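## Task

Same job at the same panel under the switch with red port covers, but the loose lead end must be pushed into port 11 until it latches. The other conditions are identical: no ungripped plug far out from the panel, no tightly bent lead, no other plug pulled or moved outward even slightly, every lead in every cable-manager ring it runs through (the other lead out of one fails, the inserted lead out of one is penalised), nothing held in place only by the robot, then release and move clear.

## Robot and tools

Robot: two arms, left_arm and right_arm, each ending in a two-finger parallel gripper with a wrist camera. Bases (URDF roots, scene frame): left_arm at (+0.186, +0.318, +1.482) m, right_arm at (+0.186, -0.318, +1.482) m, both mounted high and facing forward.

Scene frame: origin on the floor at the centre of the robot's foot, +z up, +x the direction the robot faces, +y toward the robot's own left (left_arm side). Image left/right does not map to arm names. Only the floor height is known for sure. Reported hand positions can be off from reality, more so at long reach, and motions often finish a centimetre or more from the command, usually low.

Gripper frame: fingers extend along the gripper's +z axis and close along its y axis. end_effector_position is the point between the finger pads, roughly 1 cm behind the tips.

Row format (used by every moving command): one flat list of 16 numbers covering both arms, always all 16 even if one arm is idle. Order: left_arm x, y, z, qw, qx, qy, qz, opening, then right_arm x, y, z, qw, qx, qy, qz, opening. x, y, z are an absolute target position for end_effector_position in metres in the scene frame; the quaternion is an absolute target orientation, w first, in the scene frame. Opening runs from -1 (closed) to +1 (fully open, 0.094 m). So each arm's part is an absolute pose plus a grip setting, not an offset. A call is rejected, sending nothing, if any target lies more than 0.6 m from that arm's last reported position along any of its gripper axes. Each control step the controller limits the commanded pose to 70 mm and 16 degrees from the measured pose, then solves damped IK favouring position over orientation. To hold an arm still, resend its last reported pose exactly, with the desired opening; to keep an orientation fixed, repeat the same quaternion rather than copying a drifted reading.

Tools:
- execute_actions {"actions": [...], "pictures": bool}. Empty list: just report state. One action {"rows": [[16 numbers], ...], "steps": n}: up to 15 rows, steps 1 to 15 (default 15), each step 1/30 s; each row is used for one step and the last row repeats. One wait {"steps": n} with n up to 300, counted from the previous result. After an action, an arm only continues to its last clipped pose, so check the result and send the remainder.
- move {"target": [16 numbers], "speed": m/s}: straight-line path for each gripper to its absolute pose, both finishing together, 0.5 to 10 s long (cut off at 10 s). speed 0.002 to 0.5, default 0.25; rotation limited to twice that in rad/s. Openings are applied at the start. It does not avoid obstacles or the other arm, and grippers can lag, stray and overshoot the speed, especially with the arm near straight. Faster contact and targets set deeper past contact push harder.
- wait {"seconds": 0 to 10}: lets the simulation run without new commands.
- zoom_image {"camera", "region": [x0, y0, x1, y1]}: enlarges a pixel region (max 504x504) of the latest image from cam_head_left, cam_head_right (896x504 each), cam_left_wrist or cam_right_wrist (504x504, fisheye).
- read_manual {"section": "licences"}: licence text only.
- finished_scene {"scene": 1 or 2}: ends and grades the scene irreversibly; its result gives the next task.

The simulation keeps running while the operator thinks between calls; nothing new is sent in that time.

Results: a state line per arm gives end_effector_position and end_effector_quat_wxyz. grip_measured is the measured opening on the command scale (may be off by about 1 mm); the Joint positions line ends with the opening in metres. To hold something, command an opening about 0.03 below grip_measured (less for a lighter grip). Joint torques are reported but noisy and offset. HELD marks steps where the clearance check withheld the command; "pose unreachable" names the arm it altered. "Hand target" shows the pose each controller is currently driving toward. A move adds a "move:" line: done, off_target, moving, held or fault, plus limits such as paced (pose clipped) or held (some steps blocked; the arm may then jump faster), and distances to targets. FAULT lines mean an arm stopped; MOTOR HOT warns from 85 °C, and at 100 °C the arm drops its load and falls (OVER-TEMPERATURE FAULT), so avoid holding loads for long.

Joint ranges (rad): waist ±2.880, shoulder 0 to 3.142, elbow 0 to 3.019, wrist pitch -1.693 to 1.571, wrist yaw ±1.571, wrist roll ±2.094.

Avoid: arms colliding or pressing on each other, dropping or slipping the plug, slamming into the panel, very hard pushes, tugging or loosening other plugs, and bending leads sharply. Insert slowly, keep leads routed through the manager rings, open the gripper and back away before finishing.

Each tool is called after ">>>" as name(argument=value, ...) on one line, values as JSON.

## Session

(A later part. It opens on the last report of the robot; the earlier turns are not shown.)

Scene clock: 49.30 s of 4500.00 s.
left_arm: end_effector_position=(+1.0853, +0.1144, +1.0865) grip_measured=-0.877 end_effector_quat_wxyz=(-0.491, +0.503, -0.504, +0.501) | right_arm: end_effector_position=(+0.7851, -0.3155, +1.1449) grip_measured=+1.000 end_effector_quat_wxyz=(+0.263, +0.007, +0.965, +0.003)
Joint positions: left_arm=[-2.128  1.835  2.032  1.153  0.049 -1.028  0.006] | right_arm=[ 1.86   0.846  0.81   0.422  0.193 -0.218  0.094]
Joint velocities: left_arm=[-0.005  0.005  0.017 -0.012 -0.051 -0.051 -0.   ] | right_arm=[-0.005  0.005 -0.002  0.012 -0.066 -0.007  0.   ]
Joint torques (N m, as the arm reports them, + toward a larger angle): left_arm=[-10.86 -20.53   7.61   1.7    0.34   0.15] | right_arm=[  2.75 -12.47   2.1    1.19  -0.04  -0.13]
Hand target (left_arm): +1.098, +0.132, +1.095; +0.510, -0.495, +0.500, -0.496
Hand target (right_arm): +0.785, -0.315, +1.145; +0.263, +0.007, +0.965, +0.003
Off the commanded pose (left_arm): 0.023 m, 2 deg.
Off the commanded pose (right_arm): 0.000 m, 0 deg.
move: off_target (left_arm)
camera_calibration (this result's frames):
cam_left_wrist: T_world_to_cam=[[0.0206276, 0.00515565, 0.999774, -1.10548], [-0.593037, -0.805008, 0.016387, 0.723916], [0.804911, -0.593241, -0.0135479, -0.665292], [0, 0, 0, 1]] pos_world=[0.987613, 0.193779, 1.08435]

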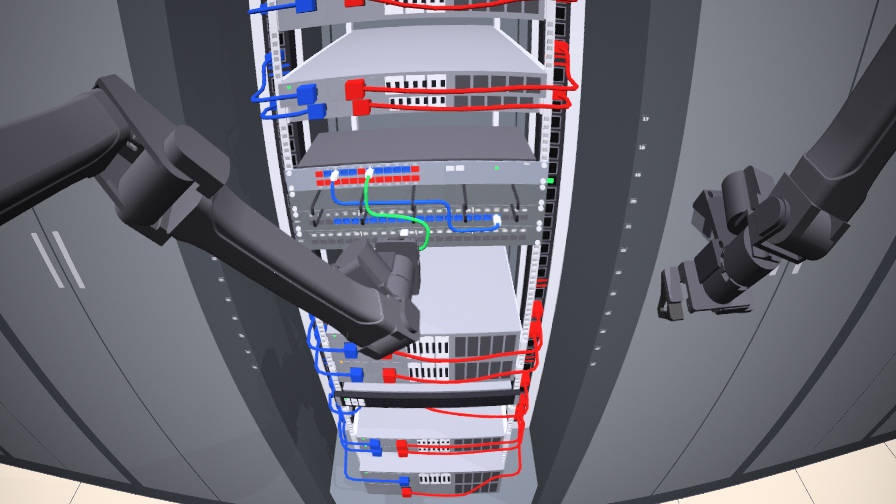

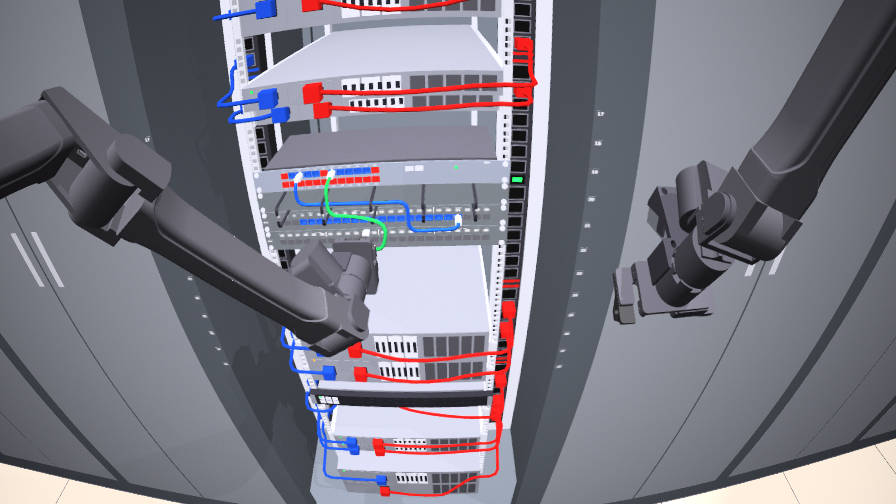

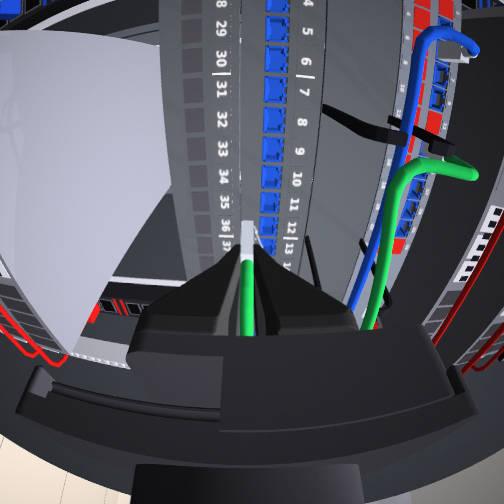

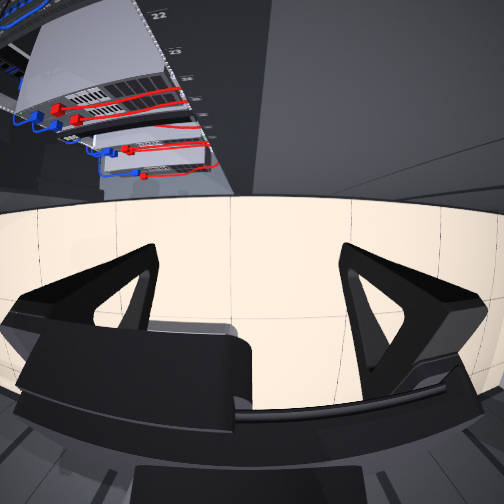

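>>> execute_actions(actions=[{"rows":[[1.100,0.132,1.095,0.51,-0.495,0.5,-0.495,-0.91,0.7851,-0.3155,1.1449,0.263,0.007,0.965,0.003,1],[1.101,0.132,1.095,0.51,-0.495,0.5,-0.495,-0.91,0.7851,-0.3155,1.1449,0.263,0.007,0.965,0.003,1],[1.102,0.132,1.096,0.51,-0.495,0.5,-0.495,-0.91,0.7851,-0.3155,1.1449,0.263,0.007,0.965,0.003,1],[1.103,0.132,1.096,0.51,-0.495,0.5,-0.495,-0.91,0.7851,-0.3155,1.1449,0.263,0.007,0.965,0.003,1],[1.104,0.132,1.097,0.51,-0.495,0.5,-0.495,-0.91,0.7851,-0.3155,1.1449,0.263,0.007,0.965,0.003,1],[1.105,0.132,1.097,0.51,-0.495,0.5,-0.495,-0.91,0.7851,-0.3155,1.1449,0.263,0.007,0.965,0.003,1],[1.106,0.132,1.098,0.51,-0.495,0.5,-0.495,-0.91,0.7851,-0.3155,1.1449,0.263,0.007,0.965,0.003,1],[1.107,0.132,1.098,0.51,-0.495,0.5,-0.495,-0.91,0.7851,-0.3155,1.1449,0.263,0.007,0.965,0.003,1],[1.108,0.132,1.098,0.51,-0.495,0.5,-0.495,-0.91,0.7851,-0.3155,1.1449,0.263,0.007,0.965,0.003,1]],"steps":15}], pictures=false)

>>> wait(seconds=0.3)

>>> zoom_image(camera="cam_left_wrist", region=[180,140,320,280])

>>> zoom_image(camera="cam_head_right", region=[335,185,405,255])

Scene clock: 52.27 s of 4500.00 s.
left_arm: end_effector_position=(+1.0935, +0.1173, +1.0906) grip_measured=-0.877 end_effector_quat_wxyz=(-0.495, +0.501, -0.504, +0.501) | right_arm: end_effector_position=(+0.7851, -0.3155, +1.1449) grip_measured=+1.000 end_effector_quat_wxyz=(+0.263, +0.007, +0.965, +0.003)
Joint positions: left_arm=[-2.128  1.835  2.055  1.136  0.049 -1.023  0.006] | right_arm=[ 1.86   0.846  0.81   0.422  0.193 -0.218  0.094]
Joint velocities: left_arm=[ 0.005 -0.005  0.012 -0.002  0.022  0.007  0.001] | right_arm=[-0.015  0.005  0.002  0.007 -0.022 -0.022  0.   ]
Joint torques (N m, as the arm reports them, + toward a larger angle): left_arm=[-11.38 -21.06   7.9    1.34   0.27   0.15] | right_arm=[  2.66 -12.26   2.1    1.19  -0.03  -0.14]
Hand target (left_arm): +1.106, +0.132, +1.100; +0.510, -0.495, +0.500, -0.495
Hand target (right_arm): +0.785, -0.315, +1.145; +0.263, +0.007, +0.965, +0.003
Off the commanded pose (left_arm): 0.022 m, 2 deg.
Off the commanded pose (right_arm): 0.000 m, 0 deg.
Steps of this call (steps 1 to 74: nothing new was sent; steps 75 to 89: all 15 steps of this action). Readings (end_effector_position):
75: left_arm (+1.0853, +0.1144, +1.0865) | right_arm (+0.7851, -0.3155, +1.1449)
76: left_arm (+1.0853, +0.1144, +1.0865) | right_arm (+0.7851, -0.3155, +1.1449)
78: left_arm (+1.0856, +0.1145, +1.0867) | right_arm (+0.7851, -0.3155, +1.1449)
82: left_arm (+1.0879, +0.1150, +1.0873) | right_arm (+0.7851, -0.3155, +1.1449)
89: the state above

Scene clock: 52.57 s of 4500.00 s.
left_arm: end_effector_position=(+1.0936, +0.1172, +1.0904) grip_measured=-0.877 end_effector_quat_wxyz=(-0.494, +0.501, -0.504, +0.500) | right_arm: end_effector_position=(+0.7851, -0.3155, +1.1449) grip_measured=+1.000 end_effector_quat_wxyz=(+0.263, +0.007, +0.965, +0.003)
Joint positions: left_arm=[-2.128  1.835  2.056  1.135  0.049 -1.022  0.006] | right_arm=[ 1.86   0.846  0.81   0.422  0.193 -0.218  0.094]
Joint velocities: left_arm=[-0.015 -0.015 -0.002 -0.012  0.007 -0.022  0.001] | right_arm=[-0.015 -0.005  0.002 -0.012  0.051  0.007  0.   ]
Joint torques (N m, as the arm reports them, + toward a larger angle): left_arm=[-11.34 -20.75   7.94   1.39   0.26   0.14] | right_arm=[  2.52 -12.1    2.     1.17  -0.05  -0.14]
Hand target (left_arm): +1.106, +0.132, +1.100; +0.510, -0.495, +0.500, -0.495
Hand target (right_arm): +0.785, -0.315, +1.145; +0.263, +0.007, +0.965, +0.003
Off the commanded pose (left_arm): 0.022 m, 2 deg.
Off the commanded pose (right_arm): 0.000 m, 0 deg.
Steps of this call (steps 1 to 9: nothing new was sent). Readings (end_effector_position):
1: left_arm (+1.0936, +0.1174, +1.0906) | right_arm (+0.7851, -0.3155, +1.1449)
2: left_arm (+1.0936, +0.1173, +1.0906) | right_arm (+0.7851, -0.3155, +1.1449)
4: left_arm (+1.0936, +0.1173, +1.0905) | right_arm (+0.7851, -0.3155, +1.1449)
8: left_arm (+1.0936, +0.1172, +1.0904) | right_arm (+0.7851, -0.3155, +1.1449)
9: the state above
camera_calibration (this result's frames):
cam_left_wrist: T_world_to_cam=[[0.0163473, -0.000368349, 0.999866, -1.10434], [-0.591056, -0.806576, 0.00936634, 0.736743], [0.806465, -0.591131, -0.0134031, -0.672325], [0, 0, 0, 1]] pos_world=[0.995716, 0.196401, 1.08828]

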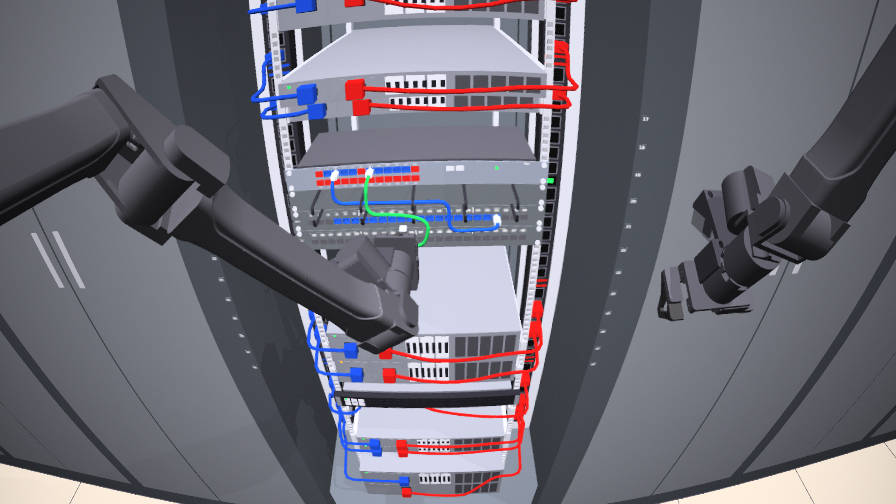

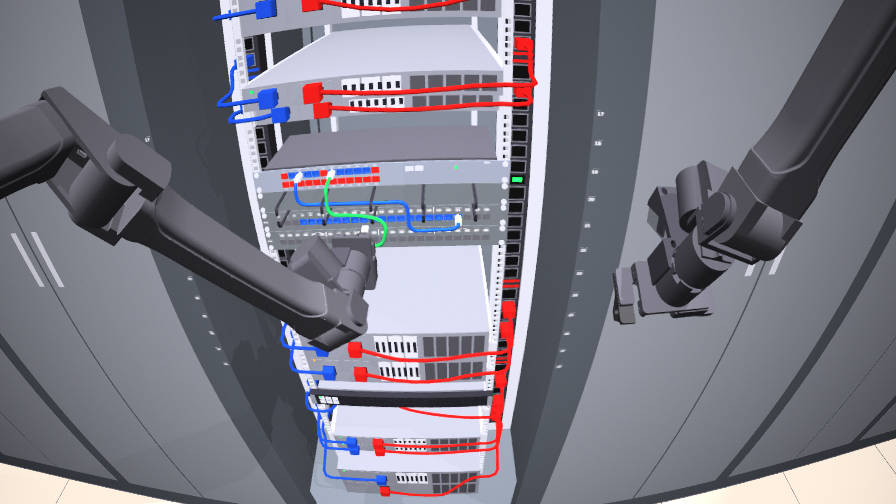

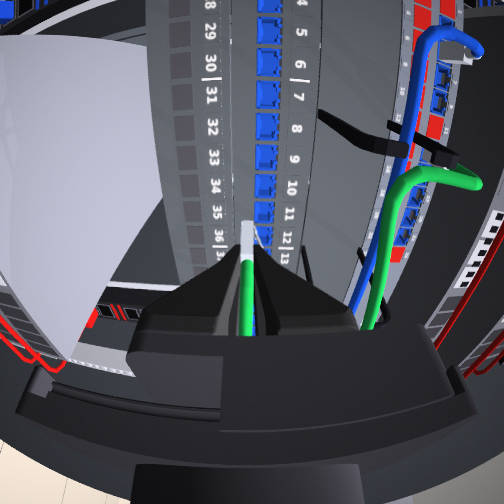

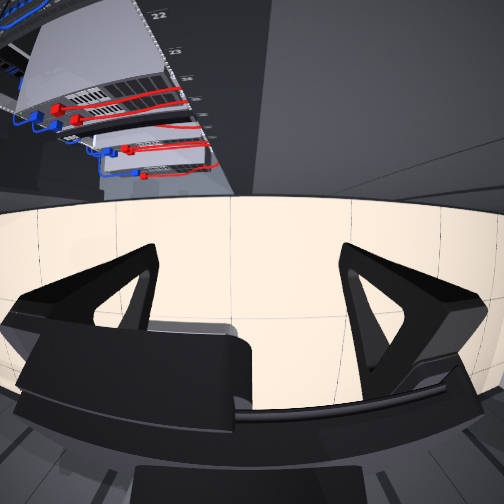

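Region (180, 140, 320, 280) of cam_left_wrist's 504x504 image, scaled by 3.600, with more detail than that image has.

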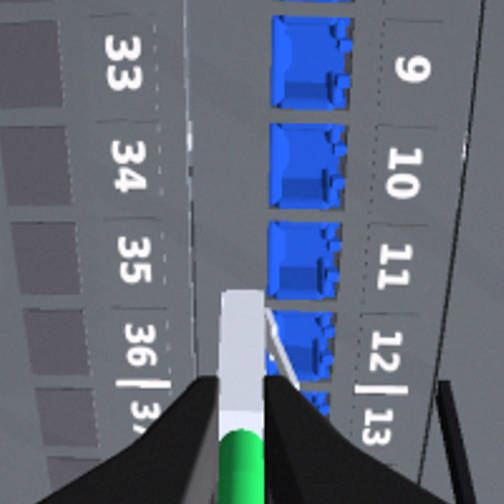

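Region (335, 185, 405, 255) of cam_head_right's 896x504 image, scaled by 7.200, with more detail than that image has.

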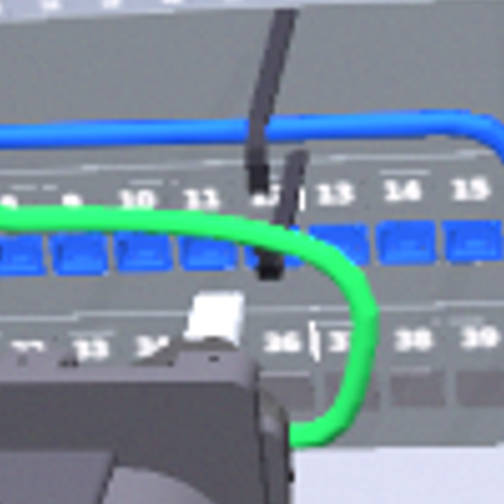

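>>> execute_actions(actions=[{"rows":[[1.109,0.1325,1.099,0.511,-0.495,0.499,-0.4955,-0.91,0.7851,-0.3155,1.1449,0.263,0.007,0.965,0.003,1],[1.110,0.133,1.0995,0.5115,-0.495,0.4975,-0.496,-0.91,0.7851,-0.3155,1.1449,0.263,0.007,0.965,0.003,1],[1.111,0.1335,1.100,0.512,-0.495,0.496,-0.4965,-0.91,0.7851,-0.3155,1.1449,0.263,0.007,0.965,0.003,1],[1.112,0.134,1.101,0.513,-0.495,0.495,-0.497,-0.91,0.7851,-0.3155,1.1449,0.263,0.007,0.965,0.003,1],[1.113,0.1345,1.102,0.514,-0.495,0.494,-0.4975,-0.91,0.7851,-0.3155,1.1449,0.263,0.007,0.965,0.003,1],[1.114,0.135,1.1025,0.5145,-0.495,0.4925,-0.498,-0.91,0.7851,-0.3155,1.1449,0.263,0.007,0.965,0.003,1],[1.115,0.1355,1.103,0.515,-0.495,0.491,-0.4985,-0.91,0.7851,-0.3155,1.1449,0.263,0.007,0.965,0.003,1],[1.116,0.136,1.104,0.516,-0.495,0.49,-0.499,-0.91,0.7851,-0.3155,1.1449,0.263,0.007,0.965,0.003,1]],"steps":15}])

>>> zoom_image(camera="cam_left_wrist", region=[200,170,300,270])

>>> zoom_image(camera="cam_head_right", region=[335,185,405,255])

Scene clock: 56.30 s of 4500.00 s.
left_arm: end_effector_position=(+1.1053, +0.1245, +1.1012) grip_measured=-0.877 end_effector_quat_wxyz=(-0.505, +0.498, -0.494, +0.503) | right_arm: end_effector_position=(+0.7851, -0.3155, +1.1449) grip_measured=+1.000 end_effector_quat_wxyz=(+0.263, +0.007, +0.965, +0.003)
Joint positions: left_arm=[-2.128  1.835  2.09   1.131  0.049 -1.022  0.006] | right_arm=[ 1.86   0.846  0.81   0.422  0.193 -0.218  0.094]
Joint velocities: left_arm=[ 0.005 -0.005  0.007  0.007 -0.022 -0.095 -0.001] | right_arm=[-0.015 -0.005 -0.017 -0.017 -0.007 -0.037  0.   ]
Joint torques (N m, as the arm reports them, + toward a larger angle): left_arm=[-11.14 -21.09   8.36   1.31   0.28   0.06] | right_arm=[  2.76 -12.18   2.04   1.17  -0.06  -0.13]
Hand target (left_arm): +1.115, +0.136, +1.106; +0.516, -0.495, +0.490, -0.499
Hand target (right_arm): +0.785, -0.315, +1.145; +0.263, +0.007, +0.965, +0.003
Off the commanded pose (left_arm): 0.016 m, 1 deg.
Off the commanded pose (right_arm): 0.000 m, 0 deg.
Steps of this call (steps 1 to 90: nothing new was sent; then 0.23 s passed at rest; steps 91 to 105: all 15 steps of this action). Readings (end_effector_position):
91: left_arm (+1.0936, +0.1172, +1.0904) | right_arm (+0.7851, -0.3155, +1.1449)
92: left_arm (+1.0939, +0.1174, +1.0907) | right_arm (+0.7851, -0.3155, +1.1449)
94: left_arm (+1.0950, +0.1180, +1.0916) | right_arm (+0.7851, -0.3155, +1.1449)
98: left_arm (+1.1000, +0.1213, +1.0965) | right_arm (+0.7851, -0.3155, +1.1449)
105: the state above
camera_calibration (this result's frames):
cam_left_wrist: T_world_to_cam=[[-0.00960736, -0.00174053, 0.999952, -1.08657], [-0.578138, -0.81591, -0.00697482, 0.754318], [0.815883, -0.578177, 0.00683247, -0.711631], [0, 0, 0, 1]] pos_world=[1.00627, 0.202115, 1.09664]

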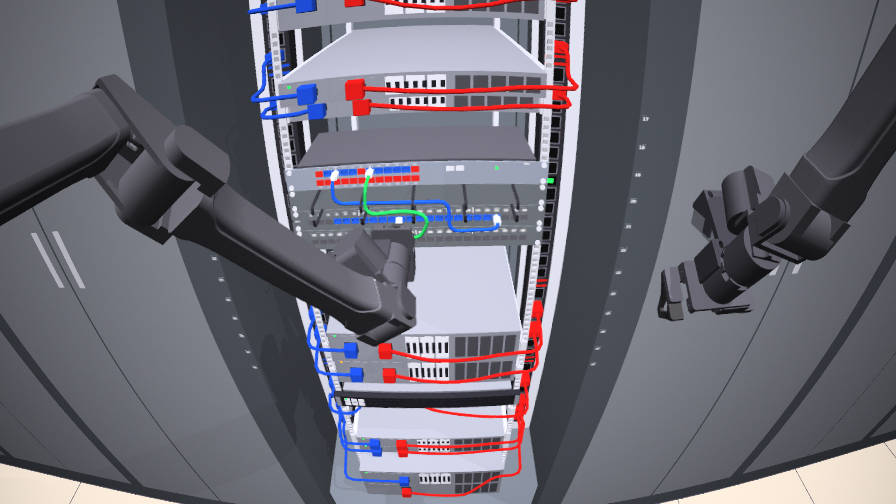

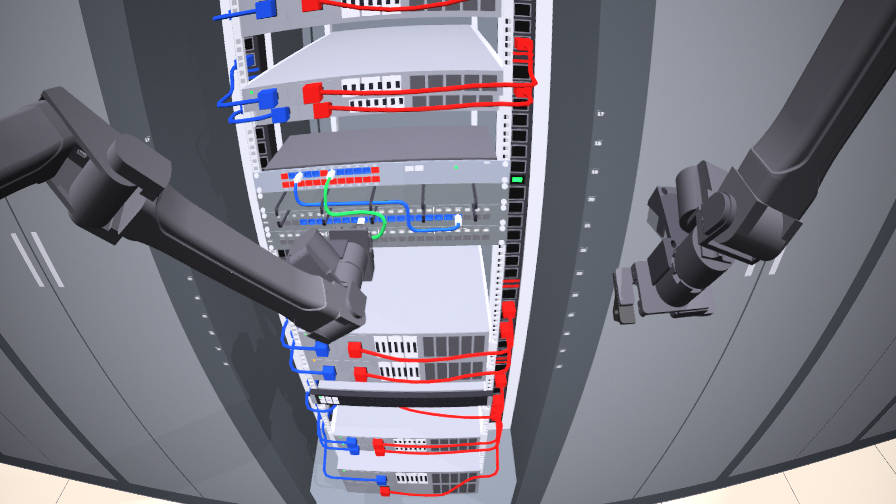

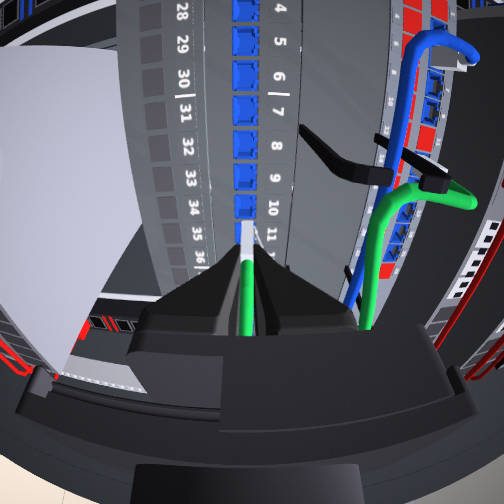

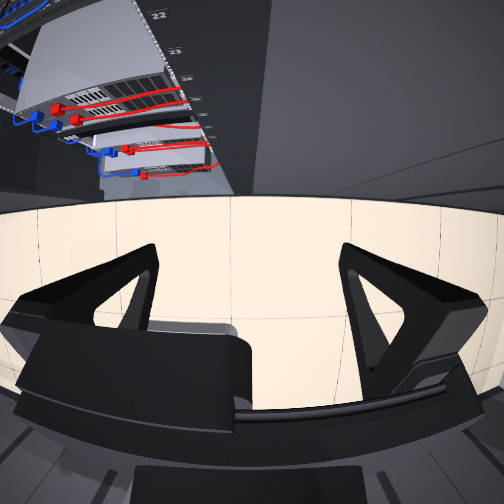

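Region (200, 170, 300, 270) of cam_left_wrist's 504x504 image, scaled by 5.040, with more detail than that image has.

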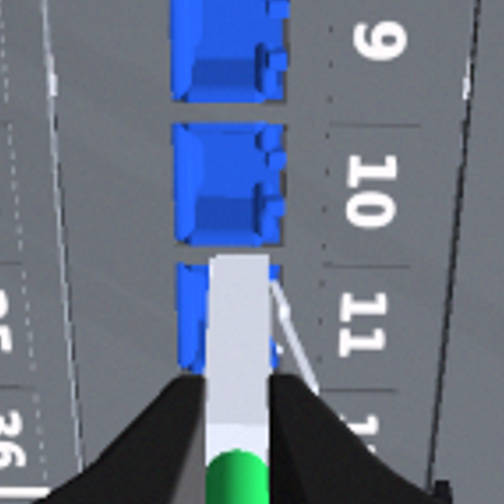

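Region (335, 185, 405, 255) of cam_head_right's 896x504 image, scaled by 7.200, with more detail than that image has.

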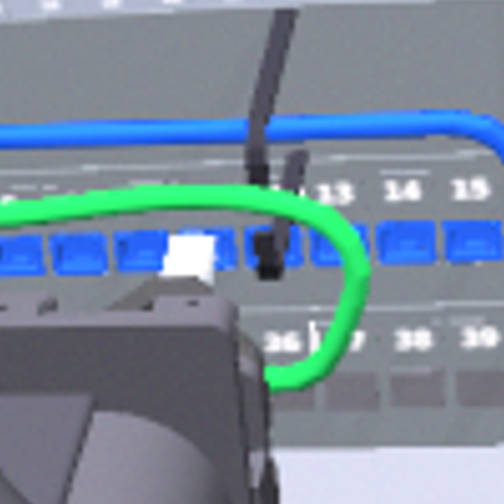

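>>> execute_actions(actions=[{"rows":[[1.115,0.134,1.105,0.514,-0.4965,0.4895,-0.500,-0.91,0.7851,-0.3155,1.1449,0.263,0.007,0.965,0.003,1],[1.115,0.1315,1.106,0.512,-0.498,0.489,-0.501,-0.91,0.7851,-0.3155,1.1449,0.263,0.007,0.965,0.003,1],[1.115,0.129,1.107,0.510,-0.4995,0.488,-0.5025,-0.91,0.7851,-0.3155,1.1449,0.263,0.007,0.965,0.003,1],[1.115,0.1265,1.108,0.508,-0.501,0.4875,-0.504,-0.91,0.7851,-0.3155,1.1449,0.263,0.007,0.965,0.003,1],[1.115,0.124,1.109,0.506,-0.5025,0.487,-0.505,-0.91,0.7851,-0.3155,1.1449,0.263,0.007,0.965,0.003,1],[1.115,0.1215,1.110,0.504,-0.504,0.486,-0.506,-0.91,0.7851,-0.3155,1.1449,0.263,0.007,0.965,0.003,1]],"steps":15}], pictures=false)

Scene clock: 59.50 s of 4500.00 s.
left_arm: end_effector_position=(+1.1055, +0.1216, +1.1000) grip_measured=-0.877 end_effector_quat_wxyz=(-0.501, +0.502, -0.496, +0.501) | right_arm: end_effector_position=(+0.7851, -0.3155, +1.1449) grip_measured=+1.000 end_effector_quat_wxyz=(+0.263, +0.007, +0.965, +0.003)
Joint positions: left_arm=[-2.133  1.835  2.09   1.12   0.044 -1.022  0.006] | right_arm=[ 1.86   0.846  0.81   0.422  0.193 -0.218  0.094]
Joint velocities: left_arm=[-0.015 -0.015 -0.007  0.002 -0.066  0.051  0.001] | right_arm=[-0.005 -0.015  0.012 -0.007  0.007 -0.022  0.   ]
Joint torques (N m, as the arm reports them, + toward a larger angle): left_arm=[-12.94 -20.42   7.83   1.46   0.24   0.02] | right_arm=[  2.8  -11.92   1.98   1.18  -0.06  -0.13]
Hand target (left_arm): +1.114, +0.122, +1.110; +0.504, -0.504, +0.486, -0.506
Hand target (right_arm): +0.785, -0.315, +1.145; +0.263, +0.007, +0.965, +0.003
Off the commanded pose (left_arm): 0.014 m, 1 deg.
Off the commanded pose (right_arm): 0.000 m, 0 deg.
Steps of this call (steps 1 to 81: nothing new was sent; steps 82 to 96: all 15 steps of this action). Readings (end_effector_position):
82: left_arm (+1.1053, +0.1243, +1.1009) | right_arm (+0.7851, -0.3155, +1.1449)
83: left_arm (+1.1054, +0.1243, +1.1008) | right_arm (+0.7851, -0.3155, +1.1449)
85: left_arm (+1.1054, +0.1243, +1.1002) | right_arm (+0.7851, -0.3155, +1.1449)
89: left_arm (+1.1054, +0.1237, +1.0990) | right_arm (+0.7851, -0.3155, +1.1449)
96: the state above

>>> execute_actions(actions=[{"rows":[[1.115,0.121,1.109,0.5025,-0.5045,0.4875,-0.5055,-0.91,0.7851,-0.3155,1.1449,0.263,0.007,0.965,0.003,1]],"steps":12}])

>>> zoom_image(camera="cam_left_wrist", region=[200,170,300,270])

>>> zoom_image(camera="cam_head_left", region=[375,195,425,245])

Scene clock: 60.73 s of 4500.00 s.
left_arm: end_effector_position=(+1.1055, +0.1211, +1.0991) grip_measured=-0.877 end_effector_quat_wxyz=(-0.499, +0.502, -0.497, +0.501) | right_arm: end_effector_position=(+0.7851, -0.3155, +1.1449) grip_measured=+1.000 end_effector_quat_wxyz=(+0.263, +0.007, +0.965, +0.003)
Joint positions: left_arm=[-2.133  1.835  2.09   1.116  0.044 -1.022  0.006] | right_arm=[ 1.86   0.846  0.81   0.422  0.193 -0.218  0.094]
Joint velocities: left_arm=[-0.015 -0.024 -0.002 -0.002 -0.037 -0.051  0.   ] | right_arm=[-0.015  0.005  0.007 -0.017 -0.007  0.037  0.   ]
Joint torques (N m, as the arm reports them, + toward a larger angle): left_arm=[-13.29 -20.48   7.92   1.47   0.23   0.02] | right_arm=[  2.42 -12.16   2.05   1.18  -0.06  -0.14]
Hand target (left_arm): +1.114, +0.121, +1.109; +0.502, -0.505, +0.488, -0.505
Hand target (right_arm): +0.785, -0.315, +1.145; +0.263, +0.007, +0.965, +0.003
Off the commanded pose (left_arm): 0.014 m, 1 deg.
Off the commanded pose (right_arm): 0.000 m, 0 deg.
Steps of this call (steps 1 to 25: nothing new was sent; steps 26 to 37: all 12 steps of this action). Readings (end_effector_position):
26: left_arm (+1.1055, +0.1215, +1.0998) | right_arm (+0.7851, -0.3155, +1.1449)
27: left_arm (+1.1055, +0.1213, +1.0996) | right_arm (+0.7851, -0.3155, +1.1449)
29: left_arm (+1.1055, +0.1211, +1.0993) | right_arm (+0.7851, -0.3155, +1.1449)
33: left_arm (+1.1055, +0.1211, +1.0991) | right_arm (+0.7851, -0.3155, +1.1449)
37: the state above
camera_calibration (this result's frames):
cam_left_wrist: T_world_to_cam=[[0.00518551, 0.00348738, 0.99998, -1.10148], [-0.581354, -0.81363, 0.00585217, 0.740745], [0.813634, -0.581373, -0.00219168, -0.700954], [0, 0, 0, 1]] pos_world=[1.00667, 0.199018, 1.09559]

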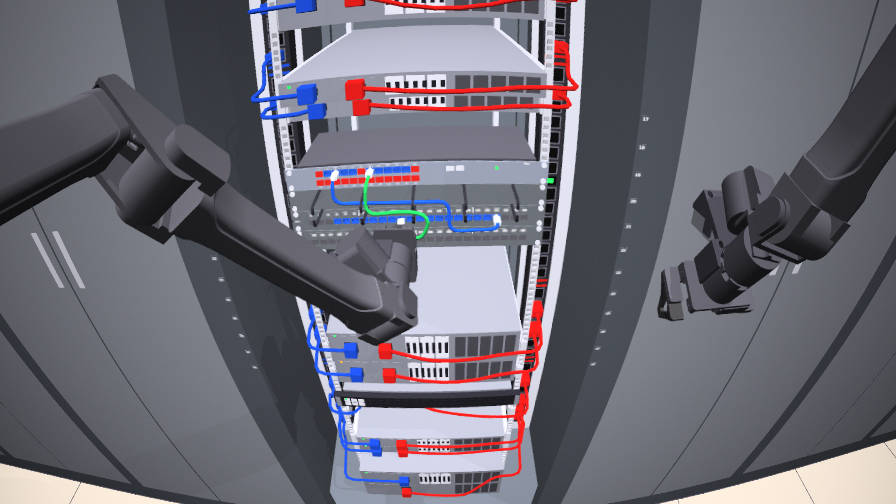

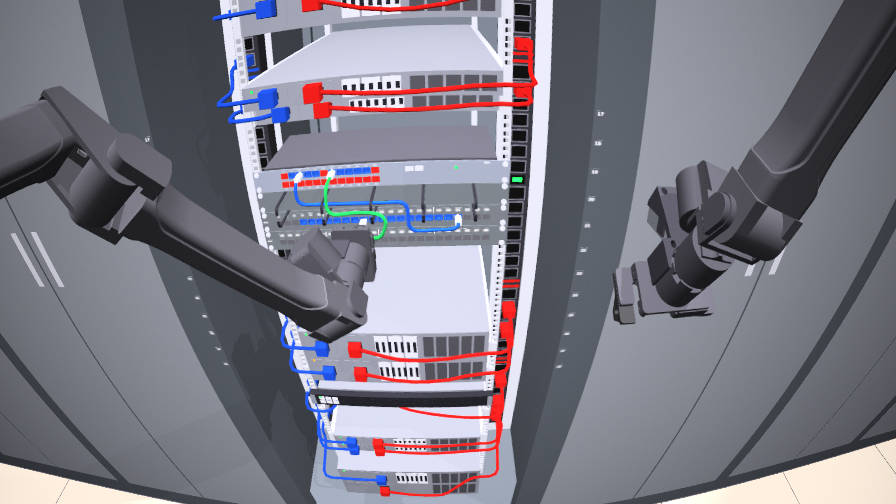

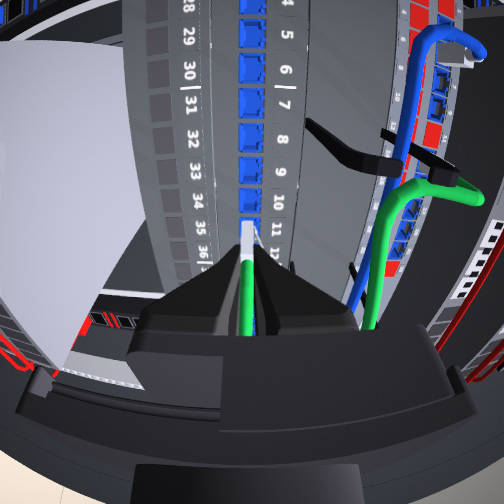

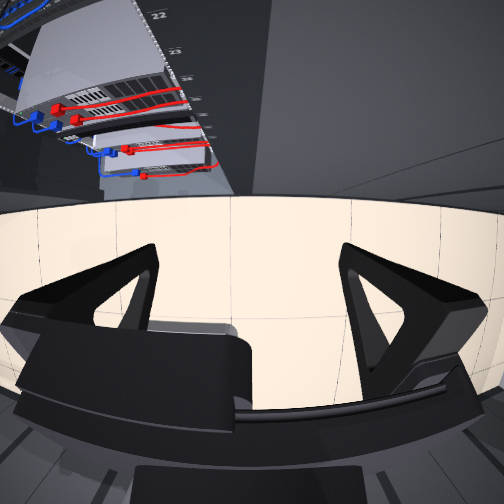

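Region (200, 170, 300, 270) of cam_left_wrist's 504x504 image, scaled by 5.040, with more detail than that image has.

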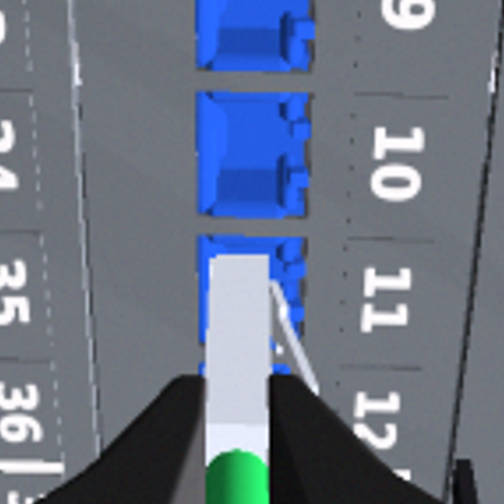

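Region (375, 195, 425, 245) of cam_head_left's 896x504 image, scaled by 10.080, with more detail than that image has.

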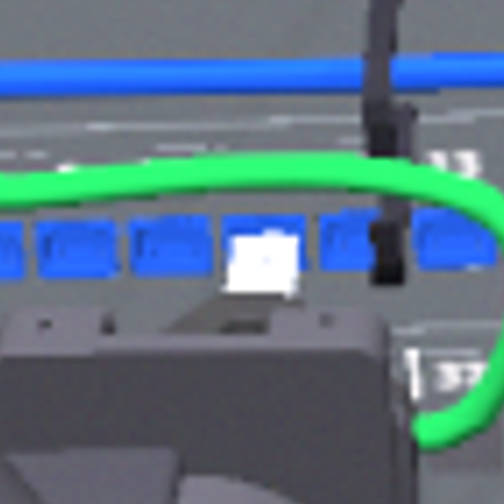

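>>> execute_actions(actions=[{"rows":[[1.116,0.121,1.109,0.5022,-0.5045,0.4878,-0.5055,-0.91,0.7851,-0.3155,1.1449,0.263,0.007,0.965,0.003,1],[1.1165,0.1211,1.1092,0.502,-0.5045,0.488,-0.5055,-0.91,0.7851,-0.3155,1.1449,0.263,0.007,0.965,0.003,1],[1.117,0.1212,1.1094,0.502,-0.5045,0.488,-0.5055,-0.91,0.7851,-0.3155,1.1449,0.263,0.007,0.965,0.003,1],[1.1175,0.1213,1.1095,0.502,-0.5045,0.488,-0.5055,-0.91,0.7851,-0.3155,1.1449,0.263,0.007,0.965,0.003,1],[1.118,0.1214,1.1097,0.502,-0.5045,0.488,-0.5055,-0.91,0.7851,-0.3155,1.1449,0.263,0.007,0.965,0.003,1],[1.1185,0.1215,1.1098,0.502,-0.5045,0.488,-0.5055,-0.91,0.7851,-0.3155,1.1449,0.263,0.007,0.965,0.003,1]],"steps":15}], pictures=false)

Scene clock: 63.53 s of 4500.00 s.
left_arm: end_effector_position=(+1.1055, +0.1198, +1.0970) grip_measured=-0.877 end_effector_quat_wxyz=(-0.496, +0.503, -0.501, +0.500) | right_arm: end_effector_position=(+0.7851, -0.3155, +1.1449) grip_measured=+1.000 end_effector_quat_wxyz=(+0.263, +0.007, +0.965, +0.003)
Joint positions: left_arm=[-2.133  1.835  2.09   1.106  0.044 -1.022  0.006] | right_arm=[ 1.86   0.846  0.81   0.422  0.193 -0.218  0.094]
Joint velocities: left_arm=[-0.005 -0.024 -0.007 -0.012  0.007 -0.051 -0.   ] | right_arm=[-0.005 -0.005 -0.002  0.007 -0.022 -0.022  0.   ]
Joint torques (N m, as the arm reports them, + toward a larger angle): left_arm=[-13.64 -20.63   8.76   1.4    0.24   0.03] | right_arm=[  2.8  -12.     2.08   1.18  -0.06  -0.15]
Hand target (left_arm): +1.117, +0.122, +1.110; +0.502, -0.505, +0.488, -0.505
Hand target (right_arm): +0.785, -0.315, +1.145; +0.263, +0.007, +0.965, +0.003
Off the commanded pose (left_arm): 0.018 m, 2 deg.
Off the commanded pose (right_arm): 0.000 m, 0 deg.
Steps of this call (steps 1 to 69: nothing new was sent; steps 70 to 84: all 15 steps of this action). Readings (end_effector_position):
70: left_arm (+1.1055, +0.1210, +1.0990) | right_arm (+0.7851, -0.3155, +1.1449)
71: left_arm (+1.1055, +0.1208, +1.0987) | right_arm (+0.7851, -0.3155, +1.1449)
73: left_arm (+1.1055, +0.1205, +1.0981) | right_arm (+0.7851, -0.3155, +1.1449)
77: left_arm (+1.1055, +0.1199, +1.0972) | right_arm (+0.7851, -0.3155, +1.1449)
84: the state above

>>> execute_actions(actions=[{"rows":[[1.1192,0.1219,1.1104,0.5027,-0.5043,0.4873,-0.5057,-0.91,0.7851,-0.3155,1.1449,0.263,0.007,0.965,0.003,1],[1.1199,0.1224,1.111,0.5036,-0.5042,0.4864,-0.5058,-0.91,0.7851,-0.3155,1.1449,0.263,0.007,0.965,0.003,1]],"steps":15}], pictures=false)

Scene clock: 65.17 s of 4500.00 s.
left_arm: end_effector_position=(+1.1063, +0.1203, +1.0977) grip_measured=-0.877 end_effector_quat_wxyz=(-0.496, +0.503, -0.500, +0.500) | right_arm: end_effector_position=(+0.7851, -0.3155, +1.1449) grip_measured=+1.000 end_effector_quat_wxyz=(+0.263, +0.007, +0.965, +0.003)
Joint positions: left_arm=[-2.133  1.835  2.092  1.106  0.043 -1.022  0.006] | right_arm=[ 1.86   0.846  0.81   0.422  0.193 -0.218  0.094]
Joint velocities: left_arm=[-0.005 -0.005 -0.017  0.002  0.007 -0.007 -0.   ] | right_arm=[-0.015 -0.024  0.002  0.022  0.007  0.022  0.   ]
Joint torques (N m, as the arm reports them, + toward a larger angle): left_arm=[-13.3  -20.38   8.98   1.5    0.27   0.02] | right_arm=[  2.68 -12.1    2.07   1.15  -0.04  -0.14]
Hand target (left_arm): +1.118, +0.123, +1.112; +0.503, -0.504, +0.486, -0.506
Hand target (right_arm): +0.785, -0.315, +1.145; +0.263, +0.007, +0.965, +0.003
Off the commanded pose (left_arm): 0.019 m, 2 deg.
Off the commanded pose (right_arm): 0.000 m, 0 deg.
Steps of this call (steps 1 to 34: nothing new was sent; steps 35 to 49: all 15 steps of this action). Readings (end_effector_position):
35: left_arm (+1.1055, +0.1198, +1.0970) | right_arm (+0.7851, -0.3155, +1.1449)
36: left_arm (+1.1058, +0.1199, +1.0973) | right_arm (+0.7851, -0.3155, +1.1449)
38: left_arm (+1.1063, +0.1204, +1.0978) | right_arm (+0.7851, -0.3155, +1.1449)
42: left_arm (+1.1063, +0.1203, +1.0977) | right_arm (+0.7851, -0.3155, +1.1449)
49: the state above

>>> execute_actions(actions=[{"rows":[[1.1172,0.1210,1.109,0.502,-0.5045,0.488,-0.5055,-0.91,0.7851,-0.3155,1.1449,0.263,0.007,0.965,0.003,1],[1.1172,0.1218,1.1103,0.504,-0.504,0.486,-0.506,-0.91,0.7851,-0.3155,1.1449,0.263,0.007,0.965,0.003,1],[1.1172,0.1226,1.1116,0.506,-0.5036,0.484,-0.5064,-0.91,0.7851,-0.3155,1.1449,0.263,0.007,0.965,0.003,1],[1.1172,0.1235,1.113,0.508,-0.5032,0.482,-0.5068,-0.91,0.7851,-0.3155,1.1449,0.263,0.007,0.965,0.003,1],[1.1172,0.1244,1.1144,0.5103,-0.5028,0.4797,-0.5072,-0.91,0.7851,-0.3155,1.1449,0.263,0.007,0.965,0.003,1]],"steps":15}], pictures=false)

Scene clock: 67.37 s of 4500.00 s.
left_arm: end_effector_position=(+1.1063, +0.1203, +1.0977) grip_measured=-0.877 end_effector_quat_wxyz=(-0.496, +0.503, -0.500, +0.500) | right_arm: end_effector_position=(+0.7851, -0.3155, +1.1449) grip_measured=+1.000 end_effector_quat_wxyz=(+0.263, +0.007, +0.965, +0.003)
Joint positions: left_arm=[-2.133  1.835  2.092  1.106  0.043 -1.022  0.006] | right_arm=[ 1.86   0.846  0.81   0.422  0.193 -0.218  0.094]
Joint velocities: left_arm=[ 0.015 -0.015  0.012  0.012  0.007 -0.007 -0.001] | right_arm=[-0.005 -0.015 -0.007  0.002  0.022 -0.007  0.   ]
Joint torques (N m, as the arm reports them, + toward a larger angle): left_arm=[-13.44 -20.43   8.46   2.58   0.25   0.01] | right_arm=[  2.61 -12.07   2.11   1.18  -0.03  -0.14]
Hand target (left_arm): +1.116, +0.125, +1.115; +0.510, -0.503, +0.480, -0.507
Hand target (right_arm): +0.785, -0.315, +1.145; +0.263, +0.007, +0.965, +0.003
Off the commanded pose (left_arm): 0.020 m, 3 deg.
Off the commanded pose (right_arm): 0.000 m, 0 deg.
Steps of this call (steps 1 to 51: nothing new was sent; steps 52 to 66: all 15 steps of this action). Readings (end_effector_position):
52: left_arm (+1.1063, +0.1203, +1.0977) | right_arm (+0.7851, -0.3155, +1.1449)
53: left_arm (+1.1063, +0.1203, +1.0977) | right_arm (+0.7851, -0.3155, +1.1449)
55: left_arm (+1.1063, +0.1203, +1.0977) | right_arm (+0.7851, -0.3155, +1.1449)
59: left_arm (+1.1063, +0.1203, +1.0977) | right_arm (+0.7851, -0.3155, +1.1449)
66: the state above

>>> execute_actions(actions=[{"rows":[[1.1172,0.1248,1.115,0.5113,-0.5026,0.4787,-0.5074,-0.91,0.7851,-0.3155,1.1449,0.263,0.007,0.965,0.003,1],[1.1172,0.1253,1.1159,0.5126,-0.5023,0.4774,-0.5077,-0.91,0.7851,-0.3155,1.1449,0.263,0.007,0.965,0.003,1]],"steps":15}])

>>> zoom_image(camera="cam_left_wrist", region=[200,170,300,270])

Scene clock: 69.10 s of 4500.00 s.
left_arm: end_effector_position=(+1.1063, +0.1210, +1.0986) grip_measured=-0.877 end_effector_quat_wxyz=(-0.498, +0.503, -0.498, +0.501) | right_arm: end_effector_position=(+0.7851, -0.3155, +1.1449) grip_measured=+1.000 end_effector_quat_wxyz=(+0.263, +0.007, +0.965, +0.003)
Joint positions: left_arm=[-2.133  1.835  2.092  1.111  0.043 -1.022  0.006] | right_arm=[ 1.86   0.846  0.81   0.422  0.193 -0.218  0.094]
Joint velocities: left_arm=[ 0.005 -0.005  0.012 -0.007  0.022 -0.007 -0.001] | right_arm=[-0.005 -0.005 -0.007 -0.002 -0.095 -0.022  0.   ]
Joint torques (N m, as the arm reports them, + toward a larger angle): left_arm=[-13.54 -20.18   8.33   2.62   0.26   0.02] | right_arm=[  2.62 -11.92   2.03   1.16  -0.05  -0.15]
Hand target (left_arm): +1.116, +0.126, +1.116; +0.512, -0.502, +0.477, -0.508
Hand target (right_arm): +0.785, -0.315, +1.145; +0.263, +0.007, +0.965, +0.003
Off the commanded pose (left_arm): 0.021 m, 3 deg.
Off the commanded pose (right_arm): 0.000 m, 0 deg.
Steps of this call (steps 1 to 37: nothing new was sent; steps 38 to 52: all 15 steps of this action). Readings (end_effector_position):
38: left_arm (+1.1063, +0.1203, +1.0977) | right_arm (+0.7851, -0.3155, +1.1449)
39: left_arm (+1.1063, +0.1204, +1.0978) | right_arm (+0.7851, -0.3155, +1.1449)
41: left_arm (+1.1063, +0.1206, +1.0982) | right_arm (+0.7851, -0.3155, +1.1449)
45: left_arm (+1.1063, +0.1209, +1.0985) | right_arm (+0.7851, -0.3155, +1.1449)
52: the state above
camera_calibration (this result's frames):
cam_left_wrist: T_world_to_cam=[[0.00850579, 0.00363711, 0.999957, -1.10467], [-0.582275, -0.812954, 0.00790984, 0.739798], [0.812948, -0.582317, -0.00479701, -0.697913], [0, 0, 0, 1]] pos_world=[1.00753, 0.199033, 1.09543]

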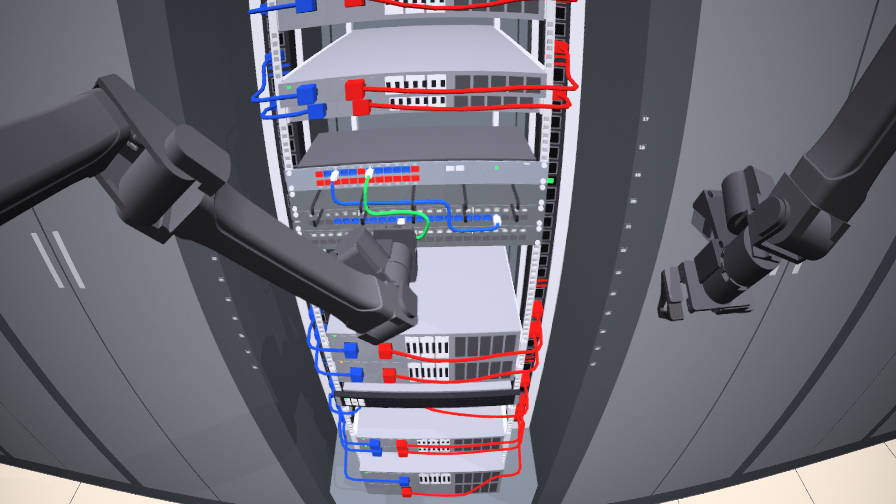

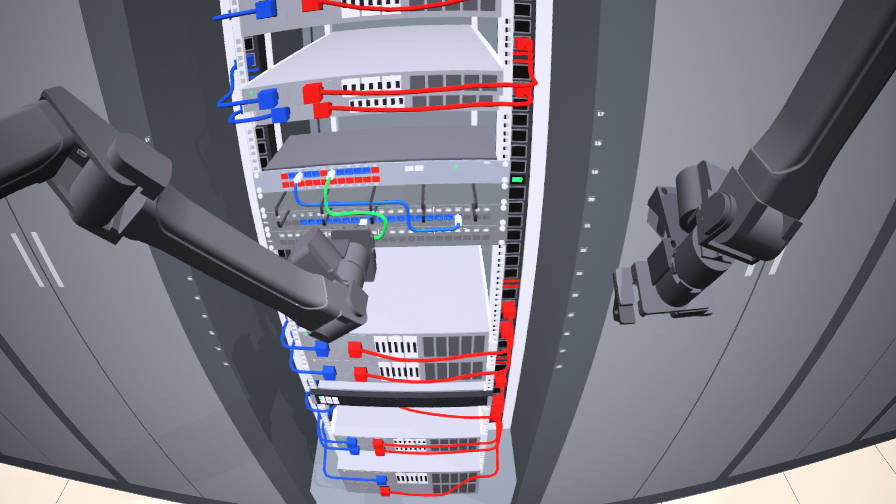

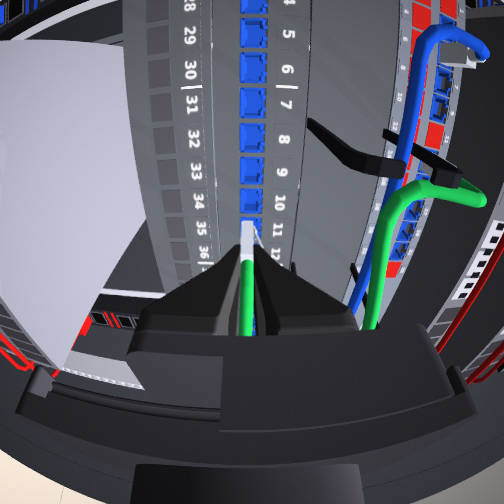

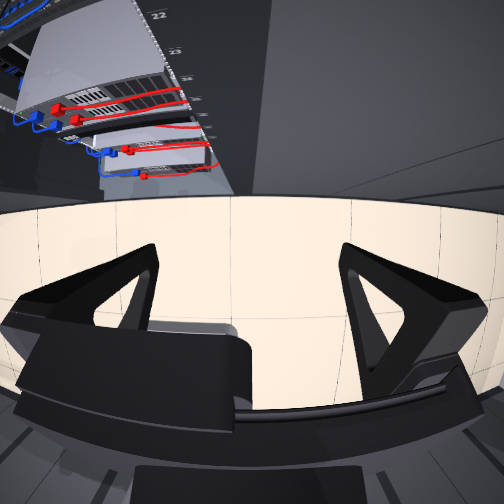

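Region (200, 170, 300, 270) of cam_left_wrist's 504x504 image, scaled by 5.040, with more detail than that image has.

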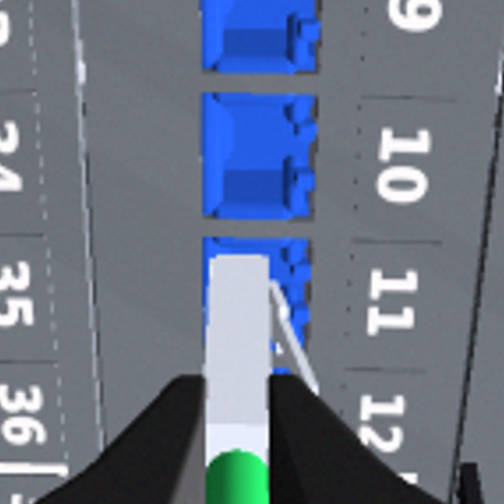

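>>> execute_actions(actions=[{"rows":[[1.1172,0.1257,1.1165,0.5136,-0.5021,0.4764,-0.5079,-0.91,0.7851,-0.3155,1.1449,0.263,0.007,0.965,0.003,1]],"steps":8}], pictures=false)

>>> execute_actions(actions=[{"rows":[[1.1182,0.1256,1.1163,0.5128,-0.5023,0.4772,-0.5077,-0.91,0.7851,-0.3155,1.1449,0.263,0.007,0.965,0.003,1],[1.1192,0.1255,1.116,0.512,-0.5025,0.478,-0.5075,-0.91,0.7851,-0.3155,1.1449,0.263,0.007,0.965,0.003,1],[1.1203,0.1254,1.1158,0.5111,-0.5026,0.4789,-0.5074,-0.91,0.7851,-0.3155,1.1449,0.263,0.007,0.965,0.003,1],[1.1213,0.1253,1.1156,0.5103,-0.5028,0.4797,-0.5072,-0.91,0.7851,-0.3155,1.1449,0.263,0.007,0.965,0.003,1]],"steps":15}], pictures=false)

Scene clock: 72.30 s of 4500.00 s.
left_arm: end_effector_position=(+1.1063, +0.1213, +1.0992) grip_measured=-0.877 end_effector_quat_wxyz=(-0.499, +0.503, -0.498, +0.501) | right_arm: end_effector_position=(+0.7851, -0.3155, +1.1449) grip_measured=+1.000 end_effector_quat_wxyz=(+0.263, +0.007, +0.965, +0.003)
Joint positions: left_arm=[-2.133  1.835  2.092  1.113  0.043 -1.022  0.006] | right_arm=[ 1.86   0.846  0.81   0.422  0.193 -0.218  0.094]
Joint velocities: left_arm=[-0.015 -0.015 -0.017  0.012  0.051  0.051  0.001] | right_arm=[-0.005 -0.005  0.007 -0.012 -0.037 -0.007  0.   ]
Joint torques (N m, as the arm reports them, + toward a larger angle): left_arm=[-13.51 -20.34   8.46   2.64   0.25   0.02] | right_arm=[  2.48 -12.19   2.05   1.13  -0.05  -0.15]
Hand target (left_arm): +1.116, +0.126, +1.117; +0.513, -0.502, +0.476, -0.508
Hand target (right_arm): +0.785, -0.315, +1.145; +0.263, +0.007, +0.965, +0.003
Off the commanded pose (left_arm): 0.021 m, 3 deg.
Off the commanded pose (right_arm): 0.000 m, 0 deg.
Steps of this call (steps 1 to 88: nothing new was sent; steps 89 to 96: all 8 steps of this action). Readings (end_effector_position):
89: left_arm (+1.1063, +0.1210, +1.0987) | right_arm (+0.7851, -0.3155, +1.1449)
90: left_arm (+1.1063, +0.1211, +1.0989) | right_arm (+0.7851, -0.3155, +1.1449)
92: left_arm (+1.1063, +0.1212, +1.0991) | right_arm (+0.7851, -0.3155, +1.1449)
96: the state above

Scene clock: 72.80 s of 4500.00 s.
left_arm: end_effector_position=(+1.1073, +0.1219, +1.1003) grip_measured=-0.877 end_effector_quat_wxyz=(-0.500, +0.503, -0.496, +0.501) | right_arm: end_effector_position=(+0.7851, -0.3155, +1.1449) grip_measured=+1.000 end_effector_quat_wxyz=(+0.263, +0.007, +0.965, +0.003)
Joint positions: left_arm=[-2.133  1.835  2.095  1.113  0.042 -1.022  0.006] | right_arm=[ 1.86   0.846  0.81   0.422  0.193 -0.218  0.094]
Joint velocities: left_arm=[-0.015 -0.005 -0.012  0.022  0.051 -0.037 -0.   ] | right_arm=[-0.005 -0.015 -0.012 -0.012  0.022 -0.022  0.   ]
Joint torques (N m, as the arm reports them, + toward a larger angle): left_arm=[-12.84 -20.42   9.18   1.74   0.31   0.03] | right_arm=[  2.83 -12.08   2.05   1.23  -0.05  -0.12]
Hand target (left_arm): +1.120, +0.126, +1.116; +0.510, -0.503, +0.480, -0.507
Hand target (right_arm): +0.785, -0.315, +1.145; +0.263, +0.007, +0.965, +0.003
Off the commanded pose (left_arm): 0.021 m, 2 deg.
Off the commanded pose (right_arm): 0.000 m, 0 deg.
Steps of this call (steps 1 to 15: all 15 steps of this action). Readings (end_effector_position):
1: left_arm (+1.1063, +0.1213, +1.0992) | right_arm (+0.7851, -0.3155, +1.1449)
2: left_arm (+1.1063, +0.1213, +1.0992) | right_arm (+0.7851, -0.3155, +1.1449)
4: left_arm (+1.1069, +0.1217, +1.0998) | right_arm (+0.7851, -0.3155, +1.1449)
8: left_arm (+1.1073, +0.1219, +1.1003) | right_arm (+0.7851, -0.3155, +1.1449)
15: the state above


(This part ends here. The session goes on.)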